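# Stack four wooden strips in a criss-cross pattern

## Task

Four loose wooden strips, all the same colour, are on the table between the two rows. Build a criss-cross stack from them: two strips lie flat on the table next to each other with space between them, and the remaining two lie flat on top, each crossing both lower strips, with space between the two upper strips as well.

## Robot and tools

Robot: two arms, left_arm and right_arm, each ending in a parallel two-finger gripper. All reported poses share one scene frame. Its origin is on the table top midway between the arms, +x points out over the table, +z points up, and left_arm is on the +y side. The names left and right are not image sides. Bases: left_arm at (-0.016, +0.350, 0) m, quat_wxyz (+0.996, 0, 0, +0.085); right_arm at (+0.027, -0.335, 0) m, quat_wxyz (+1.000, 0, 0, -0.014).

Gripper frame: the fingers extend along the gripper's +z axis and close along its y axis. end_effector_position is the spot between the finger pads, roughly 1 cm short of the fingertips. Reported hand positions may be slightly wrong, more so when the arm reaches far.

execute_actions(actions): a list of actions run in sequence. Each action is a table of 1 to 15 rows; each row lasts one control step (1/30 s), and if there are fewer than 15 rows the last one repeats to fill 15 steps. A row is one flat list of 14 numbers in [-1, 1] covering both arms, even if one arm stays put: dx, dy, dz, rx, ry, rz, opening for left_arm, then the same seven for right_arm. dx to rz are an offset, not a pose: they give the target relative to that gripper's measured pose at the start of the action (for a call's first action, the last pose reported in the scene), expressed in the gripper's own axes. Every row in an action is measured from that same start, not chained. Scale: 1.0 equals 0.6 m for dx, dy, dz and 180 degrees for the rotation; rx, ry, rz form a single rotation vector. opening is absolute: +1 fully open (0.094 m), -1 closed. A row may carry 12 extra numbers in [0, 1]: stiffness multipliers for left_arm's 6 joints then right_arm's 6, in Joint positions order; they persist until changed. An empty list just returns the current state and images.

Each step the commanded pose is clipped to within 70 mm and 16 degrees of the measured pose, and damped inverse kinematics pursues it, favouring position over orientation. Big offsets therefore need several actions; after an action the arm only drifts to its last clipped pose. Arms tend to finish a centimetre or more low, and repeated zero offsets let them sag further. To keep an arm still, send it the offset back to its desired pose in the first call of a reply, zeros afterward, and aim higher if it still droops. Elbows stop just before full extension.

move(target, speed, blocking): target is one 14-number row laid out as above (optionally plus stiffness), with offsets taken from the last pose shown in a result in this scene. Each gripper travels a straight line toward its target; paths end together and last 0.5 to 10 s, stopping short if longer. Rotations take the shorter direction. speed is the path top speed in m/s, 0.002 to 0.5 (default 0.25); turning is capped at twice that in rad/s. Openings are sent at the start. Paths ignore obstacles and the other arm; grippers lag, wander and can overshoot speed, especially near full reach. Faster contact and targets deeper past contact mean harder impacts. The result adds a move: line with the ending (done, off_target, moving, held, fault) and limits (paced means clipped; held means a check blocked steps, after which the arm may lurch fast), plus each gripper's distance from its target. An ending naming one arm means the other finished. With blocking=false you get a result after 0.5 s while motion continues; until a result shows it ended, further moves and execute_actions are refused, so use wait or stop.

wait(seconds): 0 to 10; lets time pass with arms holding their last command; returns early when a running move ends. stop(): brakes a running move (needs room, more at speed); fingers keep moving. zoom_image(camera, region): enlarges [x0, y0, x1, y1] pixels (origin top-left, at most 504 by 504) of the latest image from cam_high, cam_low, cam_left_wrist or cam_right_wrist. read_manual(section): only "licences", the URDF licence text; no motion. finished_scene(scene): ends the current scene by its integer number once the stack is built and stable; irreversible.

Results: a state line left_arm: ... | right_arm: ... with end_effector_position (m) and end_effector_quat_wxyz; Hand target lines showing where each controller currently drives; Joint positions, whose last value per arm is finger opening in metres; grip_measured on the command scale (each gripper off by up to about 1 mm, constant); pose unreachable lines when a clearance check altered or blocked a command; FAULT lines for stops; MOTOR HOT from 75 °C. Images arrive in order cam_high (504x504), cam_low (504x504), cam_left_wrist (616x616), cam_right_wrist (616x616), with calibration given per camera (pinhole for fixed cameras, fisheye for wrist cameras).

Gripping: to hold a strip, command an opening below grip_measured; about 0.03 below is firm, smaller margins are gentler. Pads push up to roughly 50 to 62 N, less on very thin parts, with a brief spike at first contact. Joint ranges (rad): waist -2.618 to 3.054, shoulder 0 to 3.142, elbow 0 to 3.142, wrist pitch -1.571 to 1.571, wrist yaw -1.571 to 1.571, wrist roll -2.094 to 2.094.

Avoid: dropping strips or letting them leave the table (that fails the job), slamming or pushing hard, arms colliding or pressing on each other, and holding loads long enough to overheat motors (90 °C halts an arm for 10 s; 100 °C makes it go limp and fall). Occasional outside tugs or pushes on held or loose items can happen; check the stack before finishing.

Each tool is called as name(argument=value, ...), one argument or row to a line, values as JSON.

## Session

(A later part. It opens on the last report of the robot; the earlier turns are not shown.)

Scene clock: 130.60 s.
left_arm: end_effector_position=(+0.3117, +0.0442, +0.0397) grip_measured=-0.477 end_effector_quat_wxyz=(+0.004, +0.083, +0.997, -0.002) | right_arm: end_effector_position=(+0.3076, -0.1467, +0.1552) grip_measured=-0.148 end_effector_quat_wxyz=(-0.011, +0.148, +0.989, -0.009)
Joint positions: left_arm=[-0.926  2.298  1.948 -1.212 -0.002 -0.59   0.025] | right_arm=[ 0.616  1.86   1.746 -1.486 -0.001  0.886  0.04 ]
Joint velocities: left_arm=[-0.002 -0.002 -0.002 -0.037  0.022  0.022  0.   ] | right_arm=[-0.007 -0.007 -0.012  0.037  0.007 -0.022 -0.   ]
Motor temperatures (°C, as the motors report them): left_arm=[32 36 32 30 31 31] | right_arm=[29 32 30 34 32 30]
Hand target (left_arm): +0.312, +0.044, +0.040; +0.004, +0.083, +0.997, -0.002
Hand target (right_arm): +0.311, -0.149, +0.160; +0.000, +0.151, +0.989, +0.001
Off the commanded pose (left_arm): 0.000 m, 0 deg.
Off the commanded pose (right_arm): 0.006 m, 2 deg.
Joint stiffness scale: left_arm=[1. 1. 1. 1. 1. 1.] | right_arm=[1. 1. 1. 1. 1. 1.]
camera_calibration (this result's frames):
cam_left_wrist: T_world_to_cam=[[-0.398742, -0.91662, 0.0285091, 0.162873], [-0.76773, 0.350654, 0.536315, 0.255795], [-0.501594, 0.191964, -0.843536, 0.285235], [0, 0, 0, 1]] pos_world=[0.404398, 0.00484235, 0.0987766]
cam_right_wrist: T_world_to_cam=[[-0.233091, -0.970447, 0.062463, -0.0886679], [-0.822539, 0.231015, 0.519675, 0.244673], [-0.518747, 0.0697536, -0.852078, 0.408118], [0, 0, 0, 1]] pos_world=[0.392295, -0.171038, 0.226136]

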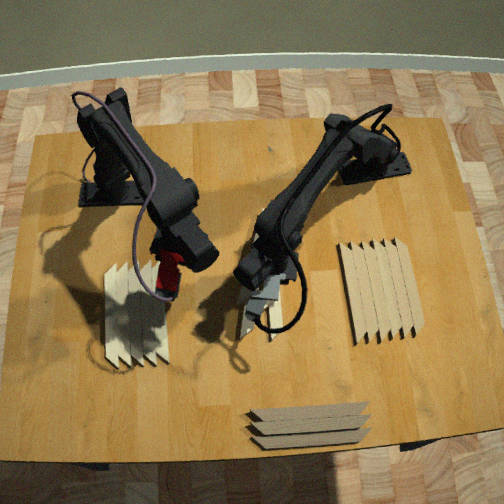

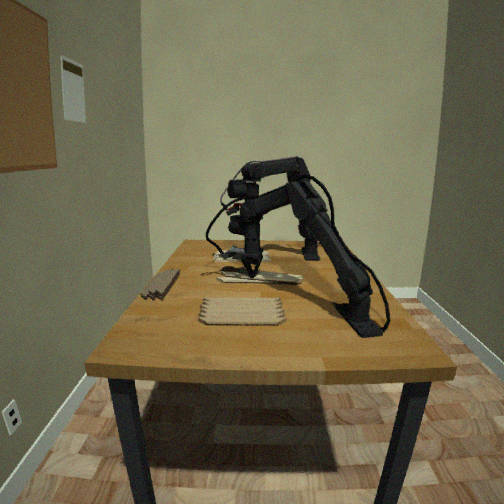

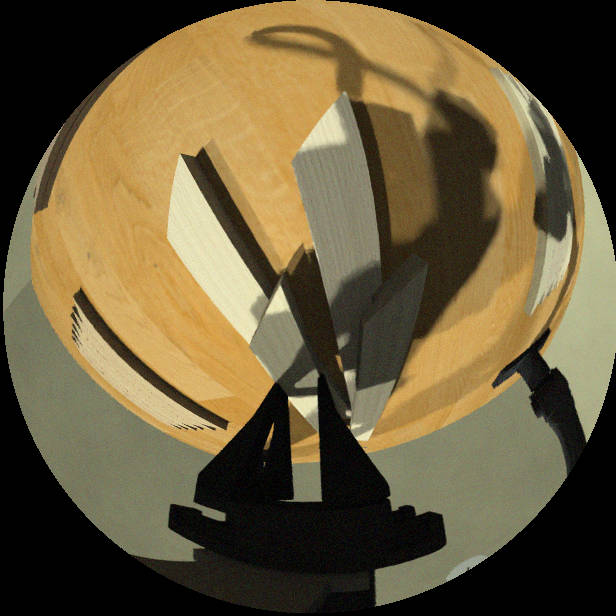

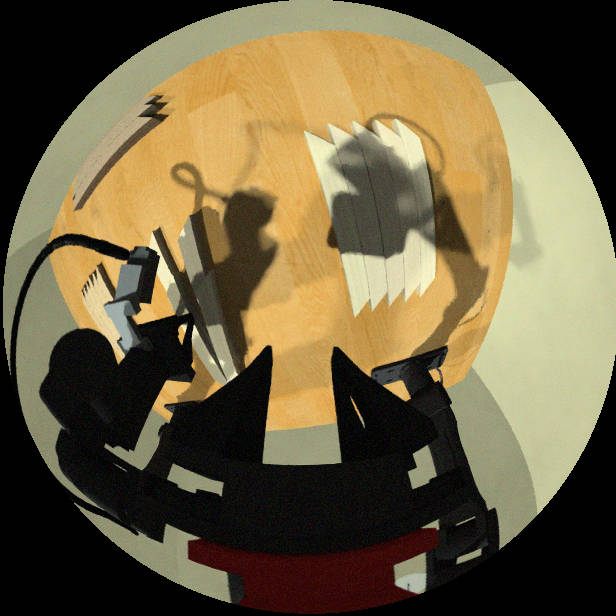

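move(
  target=[0,0,-0.09,0,0,0,-0.51, -0.006,-0.002,-0.008,-0.008,-0.006,0.003,-0.15],
  speed=0.1,
)

Scene clock: 135.67 s.
left_arm: end_effector_position=(+0.3089, +0.0468, +0.0852) grip_measured=-0.477 end_effector_quat_wxyz=(-0.004, +0.083, +0.997, +0.004) | right_arm: end_effector_position=(+0.3076, -0.1465, +0.1552) grip_measured=-0.148 end_effector_quat_wxyz=(-0.011, +0.148, +0.989, -0.009)
Joint positions: left_arm=[-0.926  2.298  2.129 -1.412 -0.002 -0.59   0.025] | right_arm=[ 0.616  1.86   1.746 -1.486 -0.002  0.885  0.04 ]
Joint velocities: left_arm=[-0.012 -0.017  0.012 -0.007  0.007  0.037  0.   ] | right_arm=[ 0.007 -0.012 -0.002 -0.051  0.007  0.007 -0.002]
Motor temperatures (°C, as the motors report them): left_arm=[32 37 32 30 31 31] | right_arm=[29 32 30 34 32 30]
Hand target (left_arm): +0.312, +0.045, +0.094; +0.004, +0.083, +0.997, -0.002
Hand target (right_arm): +0.311, -0.149, +0.160; +0.000, +0.153, +0.988, +0.001
Off the commanded pose (left_arm): 0.009 m, 1 deg.
Off the commanded pose (right_arm): 0.006 m, 2 deg.
Joint stiffness scale: left_arm=[1. 1. 1. 1. 1. 1.] | right_arm=[1. 1. 1. 1. 1. 1.]
move: done
camera_calibration (this result's frames):
cam_left_wrist: T_world_to_cam=[[-0.398391, -0.91695, 0.0220576, 0.163334], [-0.760176, 0.343542, 0.551463, 0.225053], [-0.513242, 0.20293, -0.833908, 0.323929], [0, 0, 0, 1]] pos_world=[0.402404, 0.006719, 0.142416]
cam_right_wrist: T_world_to_cam=[[-0.232733, -0.970601, 0.0614, -0.0884278], [-0.822451, 0.230118, 0.520211, 0.244353], [-0.519046, 0.0705718, -0.851828, 0.408256], [0, 0, 0, 1]] pos_world=[0.392292, -0.170869, 0.226078]

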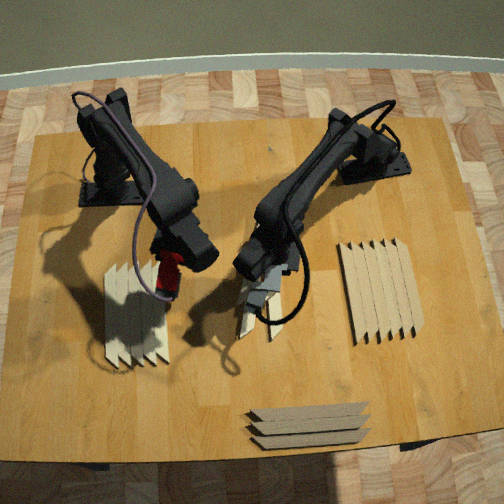

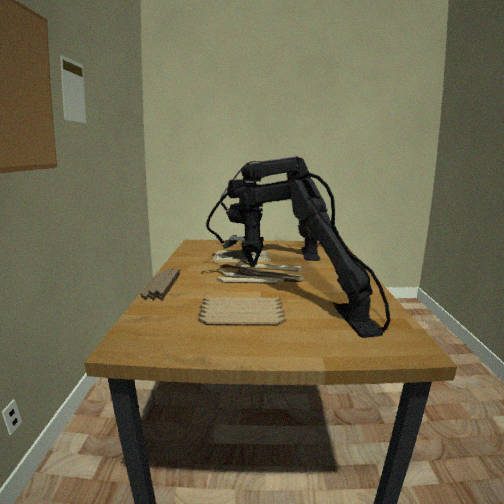

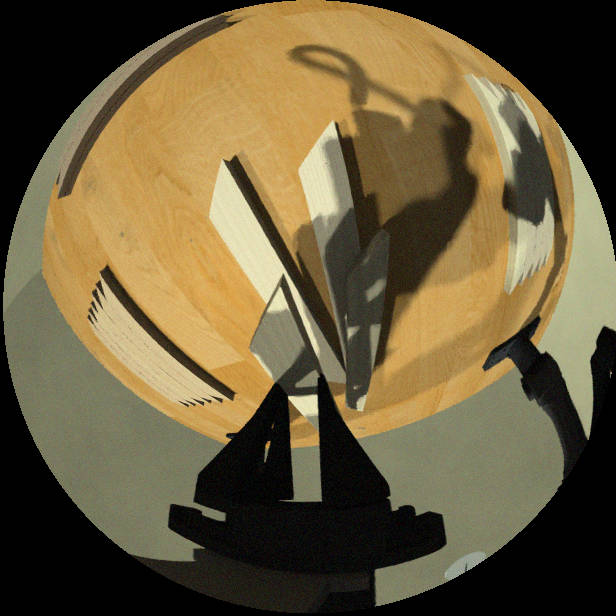

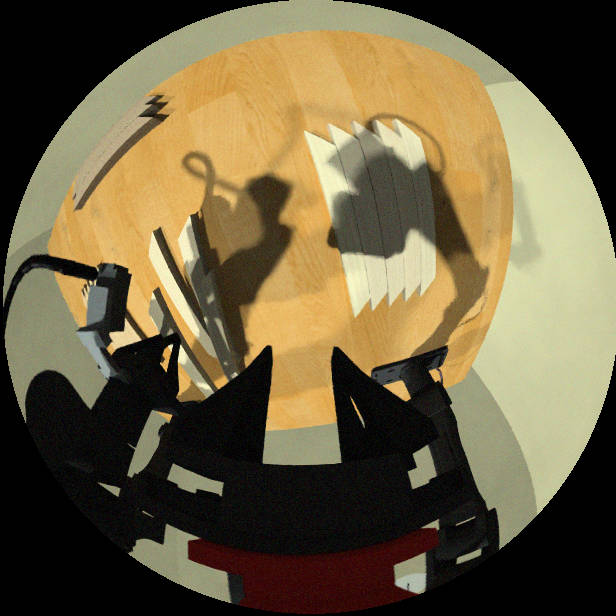

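zoom_image(
  camera="cam_low",
  region=[205, 235, 315, 295],
)

Region (205, 235, 315, 295) of cam_low's 504x504 image, scaled by 4.582, with more detail than that image has; it fills the top 275 rows of this view, and the rest is white.

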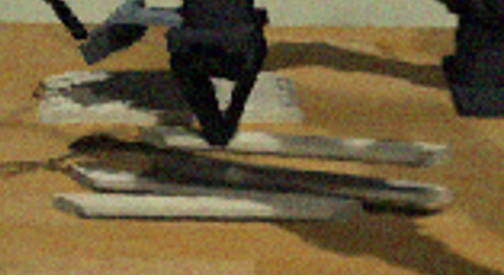

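move(
  target=[-0.0495,0.419,-0.108,0,0,0.441,-0.51, 0.1165,0.2295,0.0728,-0.0067,-0.0061,0,-0.15],
  speed=0.3,
)

Scene clock: 148.50 s.
left_arm: end_effector_position=(+0.3816, +0.2911, +0.1470) grip_measured=-0.477 end_effector_quat_wxyz=(-0.011, +0.697, +0.717, +0.007) | right_arm: end_effector_position=(+0.2786, -0.0012, +0.1034) grip_measured=-0.148 end_effector_quat_wxyz=(-0.009, +0.148, +0.989, -0.012)
Joint positions: left_arm=[-0.332  2.118  2.082 -1.546 -0.024  1.381  0.025] | right_arm=[ 0.949  2.195  2.03  -1.436 -0.004  1.218  0.04 ]
Joint velocities: left_arm=[ 0.017 -0.027  0.007  0.022  0.007  0.007 -0.   ] | right_arm=[ 0.022  0.002  0.012 -0.037  0.051  0.022 -0.002]
Motor temperatures (°C, as the motors report them): left_arm=[32 38 33 30 31 31] | right_arm=[29 32 30 34 32 30]
Hand target (left_arm): +0.382, +0.290, +0.150; -0.010, +0.700, +0.714, +0.005
Hand target (right_arm): +0.282, +0.005, +0.110; +0.003, +0.148, +0.989, -0.003
Off the commanded pose (left_arm): 0.005 m, 1 deg.
Off the commanded pose (right_arm): 0.009 m, 2 deg.
Joint stiffness scale: left_arm=[1. 1. 1. 1. 1. 1.] | right_arm=[1. 1. 1. 1. 1. 1.]
move: done
camera_calibration (this result's frames):
cam_left_wrist: T_world_to_cam=[[-0.976071, 0.213937, 0.0389382, 0.303733], [0.198348, 0.802534, 0.562669, -0.338713], [0.0891268, 0.556929, -0.825764, 0.0291891], [0, 0, 0, 1]] pos_world=[0.361046, 0.190593, 0.20286]
cam_right_wrist: T_world_to_cam=[[-0.232492, -0.970214, 0.0680554, 0.0481838], [-0.824266, 0.233694, 0.515726, 0.214953], [-0.516269, 0.0638063, -0.854046, 0.338291], [0, 0, 0, 1]] pos_world=[0.36303, -0.0250696, 0.17478]

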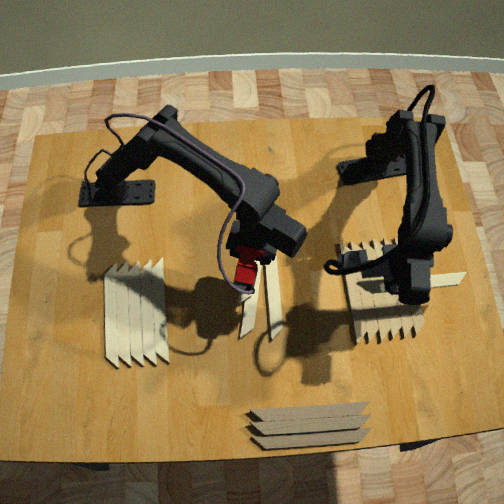

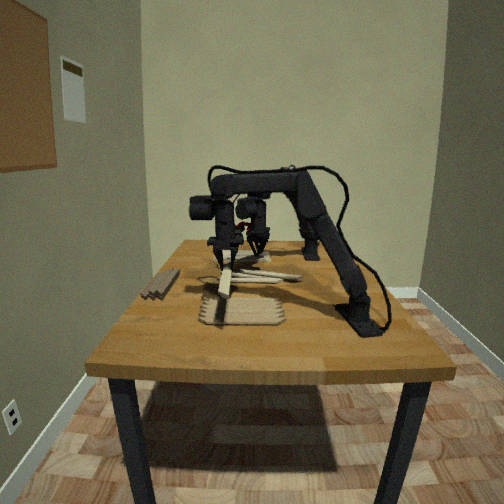

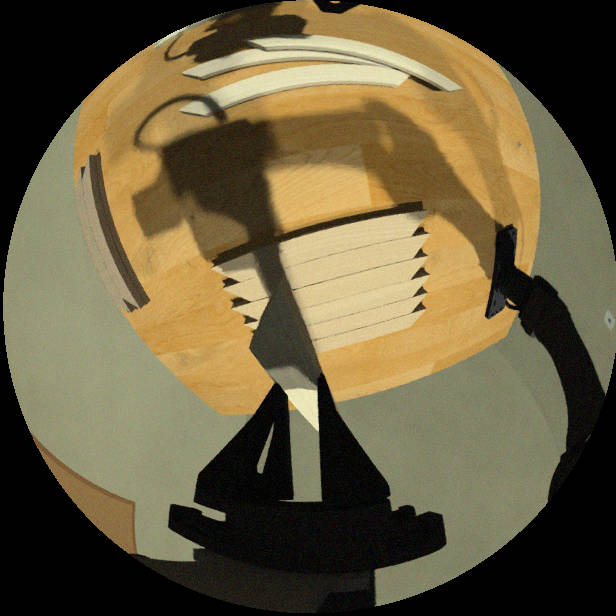

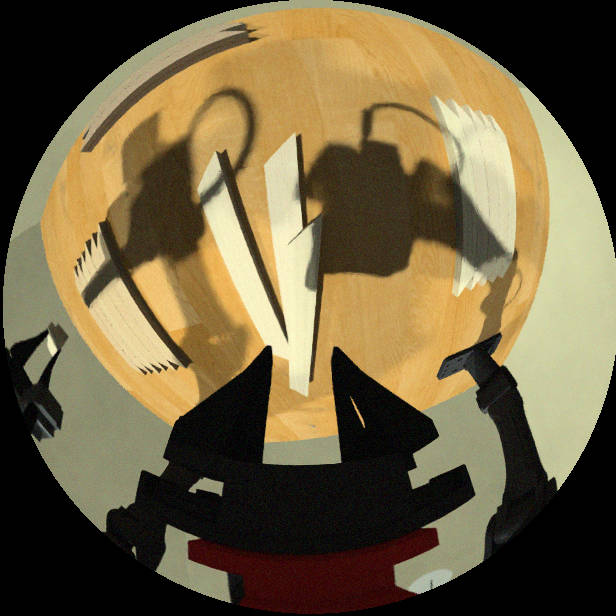

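zoom_image(
  camera="cam_right_wrist",
  region=[180, 120, 380, 410],
)

Region (180, 120, 380, 410) of cam_right_wrist's 616x616 image, scaled by 1.738, with more detail than that image has; it fills the left 348 columns of this view, and the rest is white.

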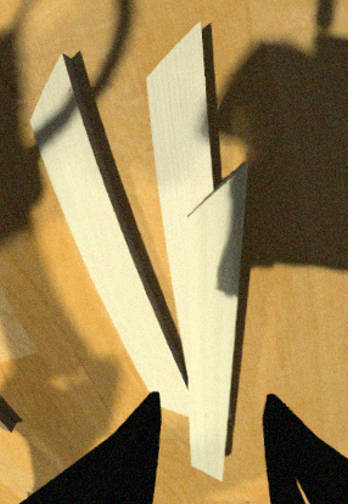

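zoom_image(
  camera="cam_right_wrist",
  region=[190, 125, 340, 275],
)

zoom_image(
  camera="cam_right_wrist",
  region=[235, 270, 365, 405],
)

Region (190, 125, 340, 275) of cam_right_wrist's 616x616 image, scaled by 3.360, with more detail than that image has.

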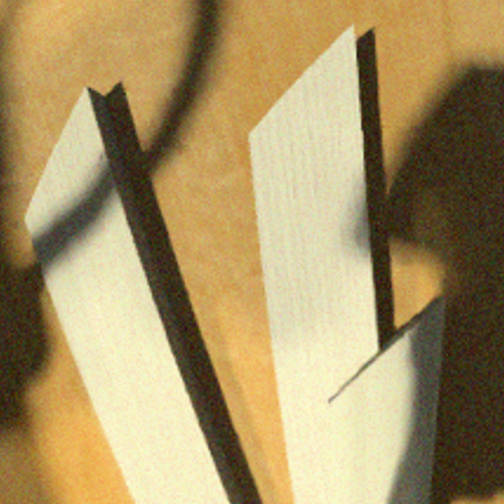

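Region (235, 270, 365, 405) of cam_right_wrist's 616x616 image, scaled by 3.733, with more detail than that image has; it fills the left 485 columns of this view, and the rest is white.

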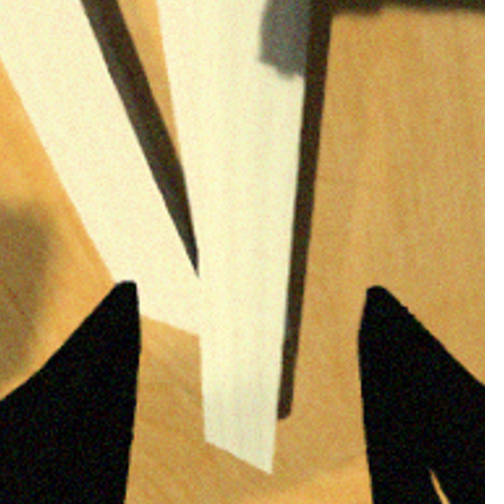

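move(
  target=[0,0,-0.006,0,0,0,-0.51, -0.0012,-0.0008,0.1258,-0.0084,-0.0046,-0.0018,-0.234],
  speed=0.07,
)

Scene clock: 168.47 s.
left_arm: end_effector_position=(+0.3814, +0.2911, +0.1471) grip_measured=-0.477 end_effector_quat_wxyz=(-0.011, +0.698, +0.716, +0.007) | right_arm: end_effector_position=(+0.2759, -0.0038, +0.0260) grip_measured=-0.232 end_effector_quat_wxyz=(-0.008, +0.148, +0.989, -0.007)
Joint positions: left_arm=[-0.332  2.118  2.083 -1.547 -0.024  1.384  0.025] | right_arm=[ 0.949  2.195  1.721 -1.117 -0.007  1.218  0.036]
Joint velocities: left_arm=[ 0.007 -0.007  0.002 -0.037 -0.066 -0.037 -0.   ] | right_arm=[-0.002 -0.002  0.017 -0.081  0.007  0.007  0.001]
Motor temperatures (°C, as the motors report them): left_arm=[32 37 33 30 31 31] | right_arm=[29 33 31 34 32 30]
Hand target (left_arm): +0.382, +0.291, +0.151; -0.011, +0.697, +0.717, +0.007
Hand target (right_arm): +0.278, -0.003, +0.028; +0.000, +0.145, +0.989, -0.001
Off the commanded pose (left_arm): 0.004 m, 0 deg.
Off the commanded pose (right_arm): 0.003 m, 1 deg.
Joint stiffness scale: left_arm=[1. 1. 1. 1. 1. 1.] | right_arm=[1. 1. 1. 1. 1. 1.]
move: done
camera_calibration (this result's frames):
cam_left_wrist: T_world_to_cam=[[-0.975464, 0.216538, 0.039761, 0.302411], [0.200951, 0.801942, 0.56259, -0.339562], [0.0899361, 0.556776, -0.82578, 0.0290063], [0, 0, 0, 1]] pos_world=[0.360618, 0.190676, 0.202963]
cam_right_wrist: T_world_to_cam=[[-0.233175, -0.970738, 0.0574256, 0.050859], [-0.826122, 0.228898, 0.514905, 0.253856], [-0.512983, 0.0726226, -0.855321, 0.270121], [0, 0, 0, 1]] pos_world=[0.360142, -0.0283533, 0.0974075]

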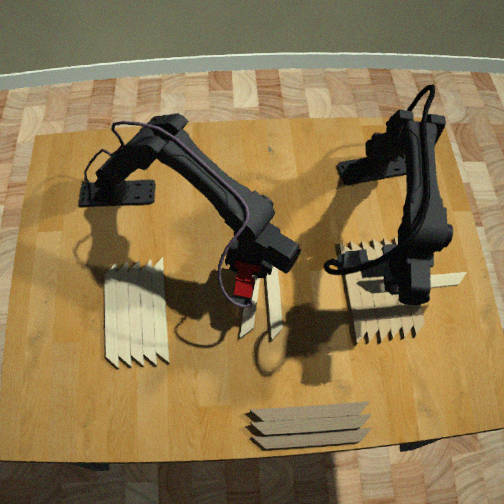

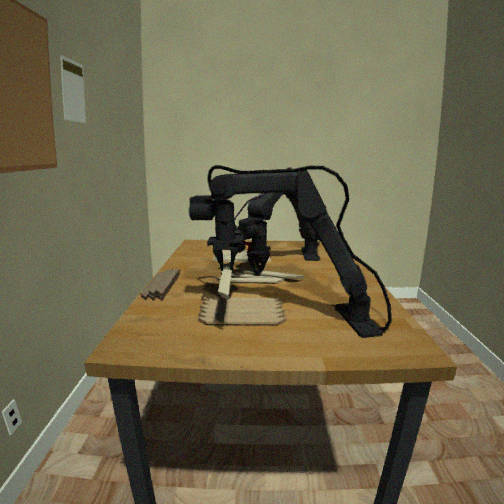

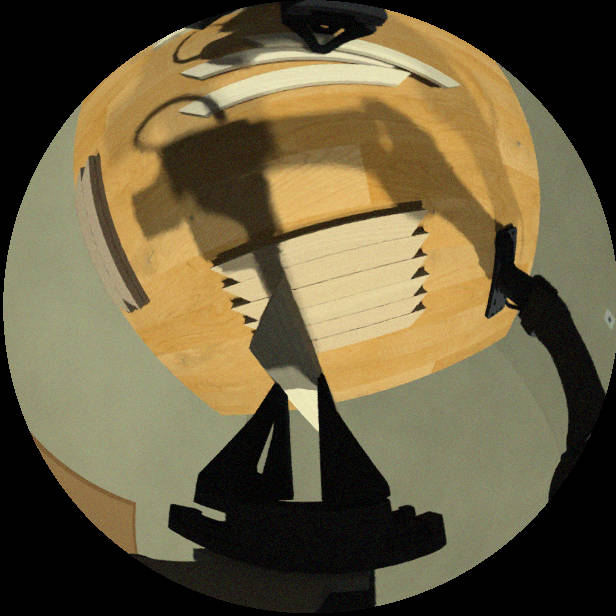

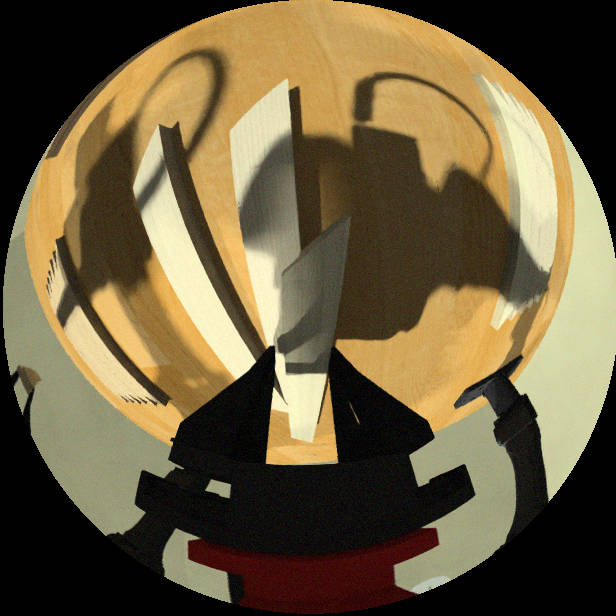

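zoom_image(
  camera="cam_right_wrist",
  region=[230, 200, 390, 420],
)

zoom_image(
  camera="cam_low",
  region=[225, 245, 315, 295],
)

Region (230, 200, 390, 420) of cam_right_wrist's 616x616 image, scaled by 2.291, with more detail than that image has; it fills the left 367 columns of this view, and the rest is white.

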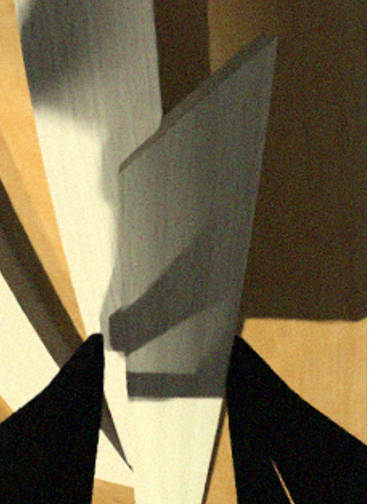

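Region (225, 245, 315, 295) of cam_low's 504x504 image, scaled by 5.600, with more detail than that image has.

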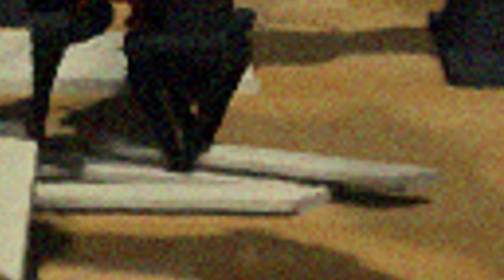

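execute_actions(
  actions=[
    [[0,0,-0.006,0,0,0,-0.51,0,0,0,0,0,0,-0.27],[0,0,-0.006,0,0,0,-0.51,0,0,0,0,0,0,-0.30],[0,0,-0.006,0,0,0,-0.51,0,0,0,0,0,0,-0.33],[0,0,-0.006,0,0,0,-0.51,0,0,0,0,0,0,-0.36],[0,0,-0.006,0,0,0,-0.51,0,0,0,0,0,0,-0.39],[0,0,-0.006,0,0,0,-0.51,0,0,0,0,0,0,-0.41],[0,0,-0.006,0,0,0,-0.51,0,0,0,0,0,0,-0.43],[0,0,-0.006,0,0,0,-0.51,0,0,0,0,0,0,-0.45],[0,0,-0.006,0,0,0,-0.51,0,0,0,0,0,0,-0.465],[0,0,-0.006,0,0,0,-0.51,0,0,0,0,0,0,-0.48],[0,0,-0.006,0,0,0,-0.51,0,0,0,0,0,0,-0.495],[0,0,-0.006,0,0,0,-0.51,0,0,0,0,0,0,-0.51]],
  ],
)

zoom_image(
  camera="cam_right_wrist",
  region=[230, 200, 390, 420],
)

Scene clock: 176.23 s.
left_arm: end_effector_position=(+0.3814, +0.2911, +0.1471) grip_measured=-0.477 end_effector_quat_wxyz=(-0.011, +0.698, +0.716, +0.007) | right_arm: end_effector_position=(+0.2763, -0.0031, +0.0260) grip_measured=-0.456 end_effector_quat_wxyz=(-0.007, +0.148, +0.989, -0.006)
Joint positions: left_arm=[-0.332  2.118  2.083 -1.547 -0.024  1.384  0.025] | right_arm=[ 0.949  2.195  1.721 -1.114 -0.008  1.218  0.026]
Joint velocities: left_arm=[-0.007  0.002 -0.012  0.051 -0.007 -0.037  0.001] | right_arm=[-0.002  0.007 -0.022 -0.022 -0.007  0.095  0.001]
Motor temperatures (°C, as the motors report them): left_arm=[32 37 33 30 31 31] | right_arm=[29 33 30 34 32 30]
Hand target (left_arm): +0.381, +0.291, +0.151; -0.011, +0.698, +0.716, +0.007
Hand target (right_arm): +0.276, -0.004, +0.026; -0.008, +0.148, +0.989, -0.007
Off the commanded pose (left_arm): 0.004 m, 0 deg.
Off the commanded pose (right_arm): 0.001 m, 0 deg.
Joint stiffness scale: left_arm=[1. 1. 1. 1. 1. 1.] | right_arm=[1. 1. 1. 1. 1. 1.]
camera_calibration (this result's frames):
cam_left_wrist: T_world_to_cam=[[-0.975464, 0.216538, 0.039761, 0.302411], [0.200951, 0.801942, 0.56259, -0.339562], [0.0899361, 0.556776, -0.82578, 0.0290063], [0, 0, 0, 1]] pos_world=[0.360618, 0.190676, 0.202963]
cam_right_wrist: T_world_to_cam=[[-0.233258, -0.970896, 0.0543296, 0.0517106], [-0.826757, 0.227421, 0.514541, 0.254176], [-0.511922, 0.0751035, -0.855743, 0.269964], [0, 0, 0, 1]] pos_world=[0.360404, -0.0278747, 0.0974268]

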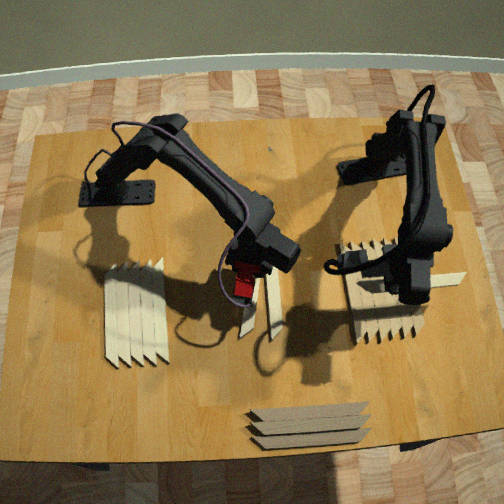

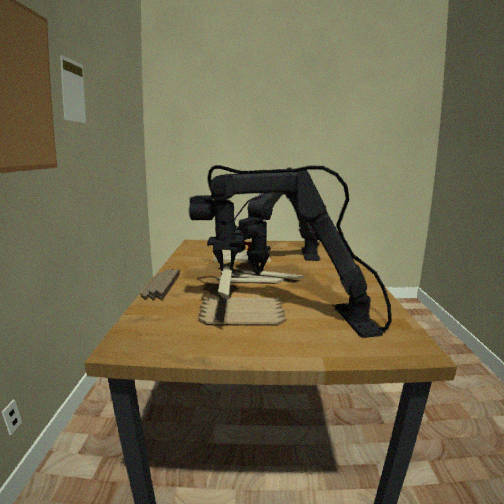

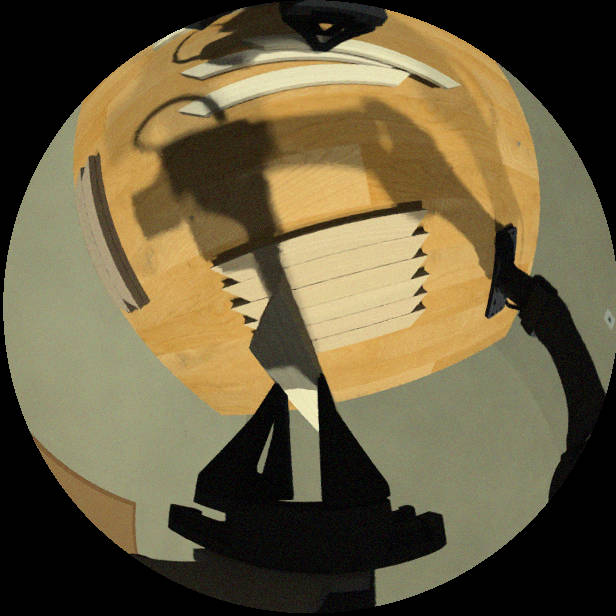

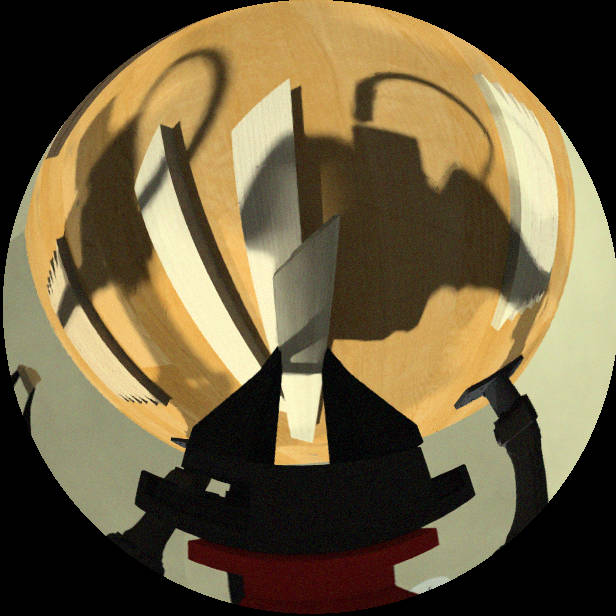

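Region (230, 200, 390, 420) of cam_right_wrist's 616x616 image, scaled by 2.291, with more detail than that image has; it fills the left 367 columns of this view, and the rest is white.

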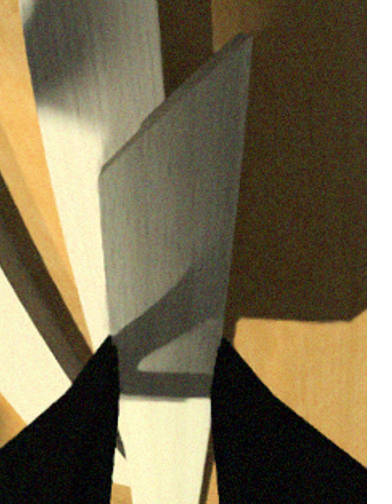

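move(
  target=[0,0,-0.006,0,0,0,-0.51, 0,0,-0.075,-0.004,-0.004,0,-0.495],
  speed=0.08,
)

Scene clock: 178.80 s.
left_arm: end_effector_position=(+0.3814, +0.2911, +0.1471) grip_measured=-0.477 end_effector_quat_wxyz=(-0.011, +0.698, +0.716, +0.007) | right_arm: end_effector_position=(+0.2742, -0.0058, +0.0553) grip_measured=-0.456 end_effector_quat_wxyz=(-0.010, +0.148, +0.989, -0.010)
Joint positions: left_arm=[-0.332  2.118  2.083 -1.547 -0.024  1.384  0.025] | right_arm=[ 0.949  2.17   1.799 -1.228 -0.008  1.218  0.026]
Joint velocities: left_arm=[-0.022  0.012  0.017  0.066  0.007  0.022  0.   ] | right_arm=[-0.022  0.002 -0.007 -0.022  0.007 -0.007  0.   ]
Motor temperatures (°C, as the motors report them): left_arm=[32 37 33 30 31 31] | right_arm=[29 33 30 34 32 30]
Hand target (left_arm): +0.381, +0.291, +0.151; -0.011, +0.698, +0.716, +0.007
Hand target (right_arm): +0.276, -0.003, +0.071; -0.000, +0.148, +0.989, +0.000
Off the commanded pose (left_arm): 0.004 m, 0 deg.
Off the commanded pose (right_arm): 0.016 m, 2 deg.
Joint stiffness scale: left_arm=[1. 1. 1. 1. 1. 1.] | right_arm=[1. 1. 1. 1. 1. 1.]
move: off_target (right_arm)
camera_calibration (this result's frames):
cam_left_wrist: T_world_to_cam=[[-0.975464, 0.216538, 0.039761, 0.302411], [0.200951, 0.801942, 0.56259, -0.339562], [0.0899361, 0.556776, -0.82578, 0.0290063], [0, 0, 0, 1]] pos_world=[0.360618, 0.190676, 0.202963]
cam_right_wrist: T_world_to_cam=[[-0.232861, -0.970373, 0.0644395, 0.0463415], [-0.823301, 0.231969, 0.51804, 0.236868], [-0.51764, 0.067578, -0.852926, 0.29561], [0, 0, 0, 1]] pos_world=[0.358824, -0.0299542, 0.126441]

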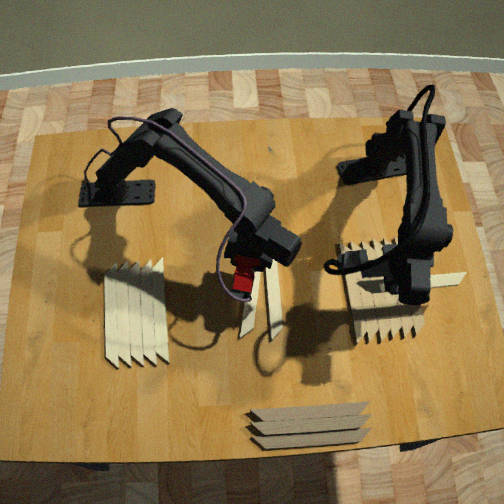

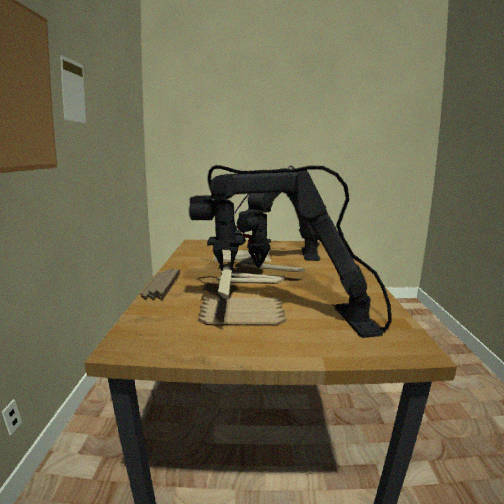

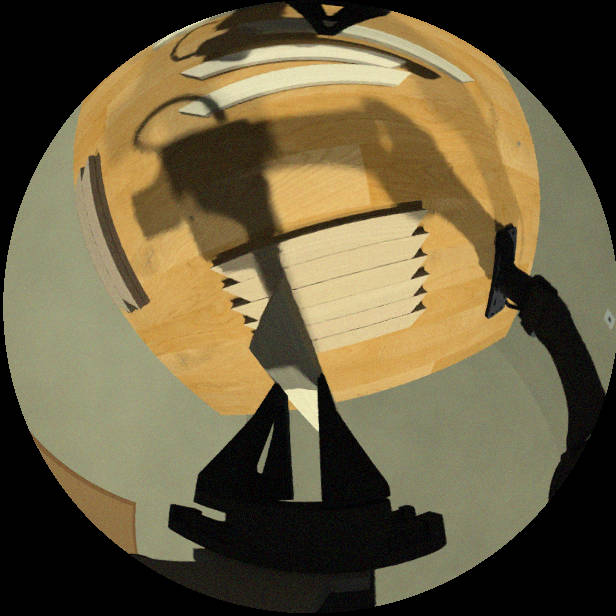

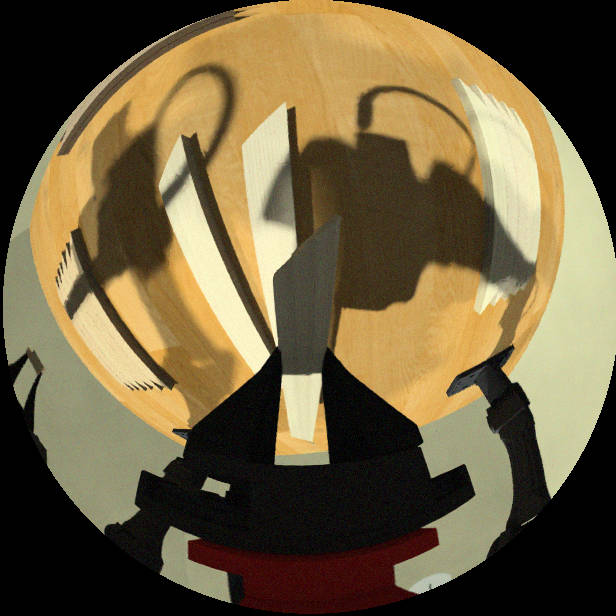

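move(
  target=[0,0,-0.006,0,0,0,-0.51, -0.1418,-0.0597,0.0078,-0.0064,-0.0064,-0.0946,-0.495],
  speed=0.2,
)

Scene clock: 186.80 s.
left_arm: end_effector_position=(+0.3814, +0.2911, +0.1471) grip_measured=-0.477 end_effector_quat_wxyz=(-0.011, +0.698, +0.716, +0.007) | right_arm: end_effector_position=(+0.3421, -0.0657, +0.0502) grip_measured=-0.456 end_effector_quat_wxyz=(-0.008, +0.004, +1.000, -0.002)
Joint positions: left_arm=[-0.332  2.118  2.083 -1.547 -0.024  1.384  0.025] | right_arm=[ 0.73   2.17   1.779 -1.194 -0.008  0.71   0.026]
Joint velocities: left_arm=[ 0.002  0.007  0.002 -0.022 -0.037 -0.022 -0.001] | right_arm=[ 0.002  0.002 -0.022  0.007 -0.066 -0.037 -0.001]
Motor temperatures (°C, as the motors report them): left_arm=[32 37 33 30 31 31] | right_arm=[29 33 31 34 32 30]
Hand target (left_arm): +0.381, +0.291, +0.151; -0.011, +0.698, +0.716, +0.007
Hand target (right_arm): +0.344, -0.065, +0.050; -0.002, +0.000, +1.000, +0.001
Off the commanded pose (left_arm): 0.004 m, 0 deg.
Off the commanded pose (right_arm): 0.003 m, 1 deg.
Joint stiffness scale: left_arm=[1. 1. 1. 1. 1. 1.] | right_arm=[1. 1. 1. 1. 1. 1.]
move: done
camera_calibration (this result's frames):
cam_left_wrist: T_world_to_cam=[[-0.975464, 0.216538, 0.039761, 0.302411], [0.200951, 0.801942, 0.56259, -0.339562], [0.0899361, 0.556776, -0.82578, 0.0290063], [0, 0, 0, 1]] pos_world=[0.360618, 0.190676, 0.202963]
cam_right_wrist: T_world_to_cam=[[0.0529535, -0.997608, 0.0444352, -0.094275], [-0.855904, -0.0224194, 0.516648, 0.303755], [-0.514416, -0.0653906, -0.855044, 0.320654], [0, 0, 0, 1]] pos_world=[0.429927, -0.0662717, 0.121428]

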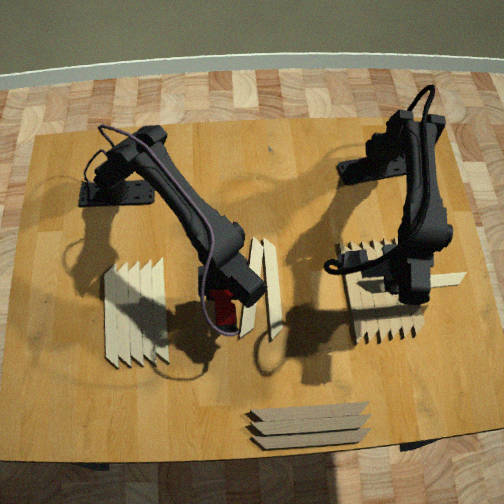

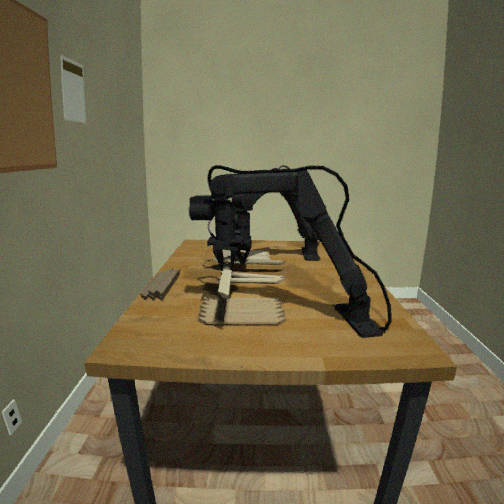

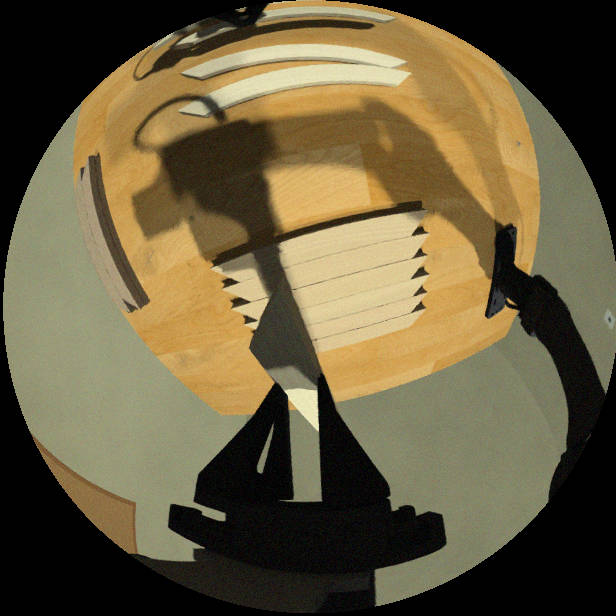

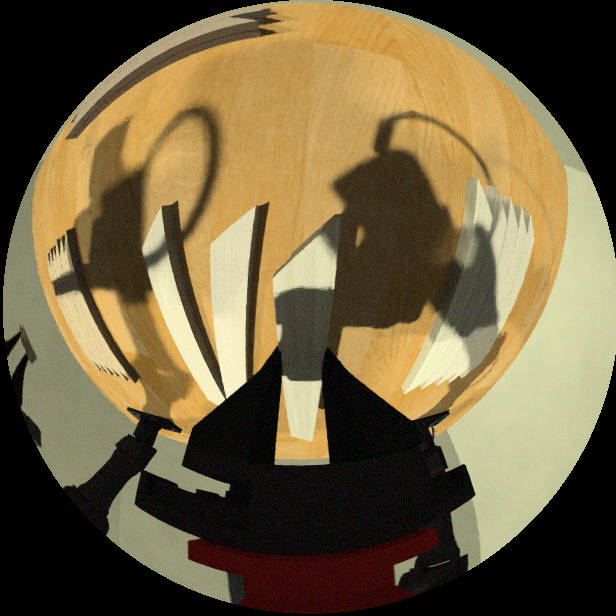

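move(
  target=[0,0,-0.006,0,0,0,-0.51, -0.001,0,0.0585,-0.0013,-0.0051,-0.0025,-0.495],
  speed=0.06,
)

Scene clock: 189.60 s.
left_arm: end_effector_position=(+0.3814, +0.2911, +0.1471) grip_measured=-0.477 end_effector_quat_wxyz=(-0.011, +0.698, +0.716, +0.007) | right_arm: end_effector_position=(+0.3409, -0.0667, +0.0160) grip_measured=-0.456 end_effector_quat_wxyz=(-0.007, +0.003, +1.000, -0.001)
Joint positions: left_arm=[-0.332  2.118  2.083 -1.547 -0.024  1.384  0.025] | right_arm=[ 0.73   2.192  1.675 -1.066 -0.008  0.708  0.026]
Joint velocities: left_arm=[ 0.002 -0.002  0.007 -0.037 -0.066  0.007  0.001] | right_arm=[ 0.007 -0.012 -0.002 -0.066 -0.007 -0.022 -0.001]
Motor temperatures (°C, as the motors report them): left_arm=[32 37 33 30 31 31] | right_arm=[29 33 31 34 32 30]
Hand target (left_arm): +0.381, +0.291, +0.151; -0.011, +0.698, +0.716, +0.007
Hand target (right_arm): +0.343, -0.066, +0.015; +0.000, +0.000, +1.000, +0.000
Off the commanded pose (left_arm): 0.004 m, 0 deg.
Off the commanded pose (right_arm): 0.002 m, 1 deg.
Joint stiffness scale: left_arm=[1. 1. 1. 1. 1. 1.] | right_arm=[1. 1. 1. 1. 1. 1.]
move: done
camera_calibration (this result's frames):
cam_left_wrist: T_world_to_cam=[[-0.975464, 0.216538, 0.039761, 0.302411], [0.200951, 0.801942, 0.56259, -0.339562], [0.0899361, 0.556776, -0.82578, 0.0290063], [0, 0, 0, 1]] pos_world=[0.360618, 0.190676, 0.202963]
cam_right_wrist: T_world_to_cam=[[0.0555409, -0.997529, 0.0430159, -0.0945407], [-0.856739, -0.0254886, 0.515121, 0.32052], [-0.512751, -0.0654637, -0.856038, 0.29014], [0, 0, 0, 1]] pos_world=[0.428623, -0.0671439, 0.0873313]

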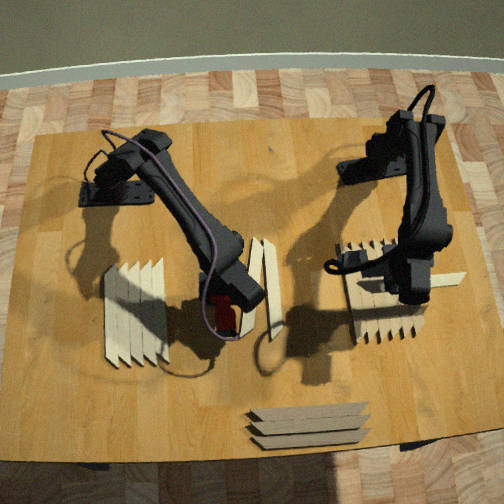

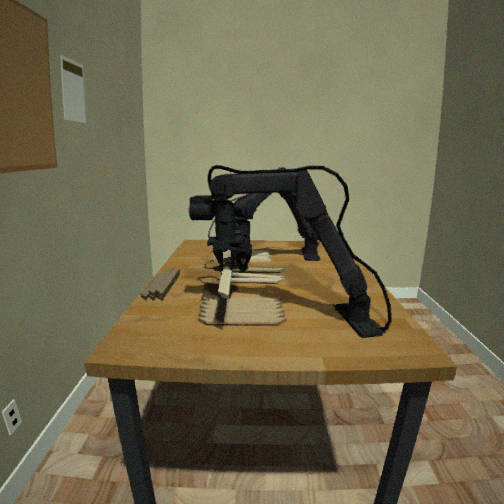

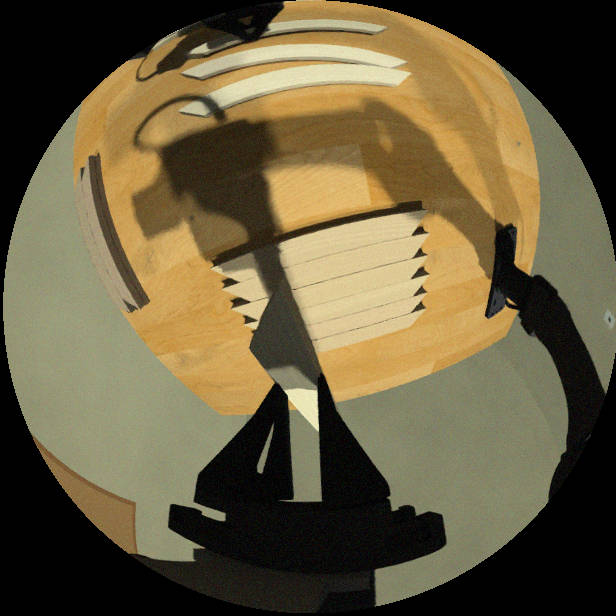

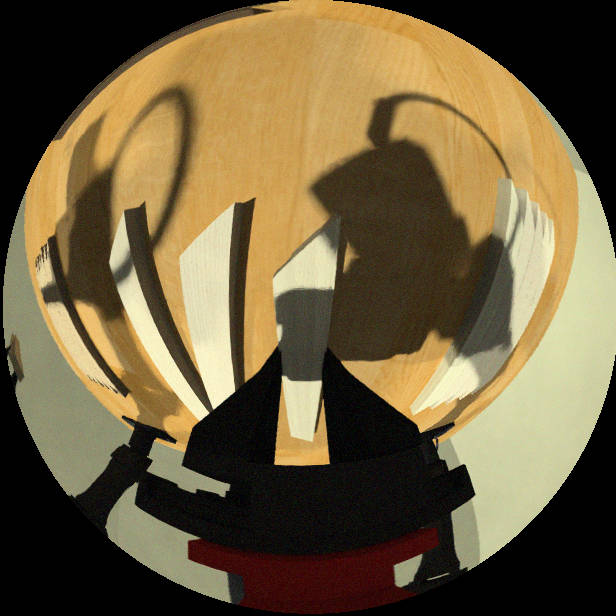

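zoom_image(
  camera="cam_left_wrist",
  region=[170, 0, 420, 120],
)

zoom_image(
  camera="cam_right_wrist",
  region=[250, 330, 360, 460],
)

Region (170, 0, 420, 120) of cam_left_wrist's 616x616 image, scaled by 2.016, with more detail than that image has; it fills the top 242 rows of this view, and the rest is white.

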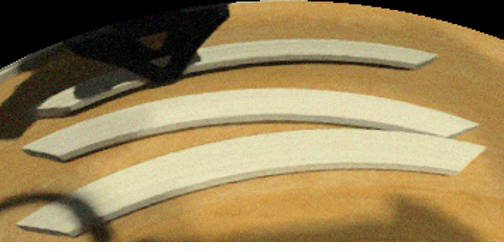

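Region (250, 330, 360, 460) of cam_right_wrist's 616x616 image, scaled by 3.877, with more detail than that image has; it fills the left 426 columns of this view, and the rest is white.

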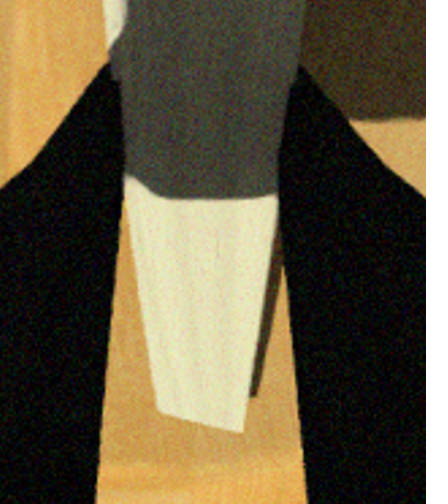

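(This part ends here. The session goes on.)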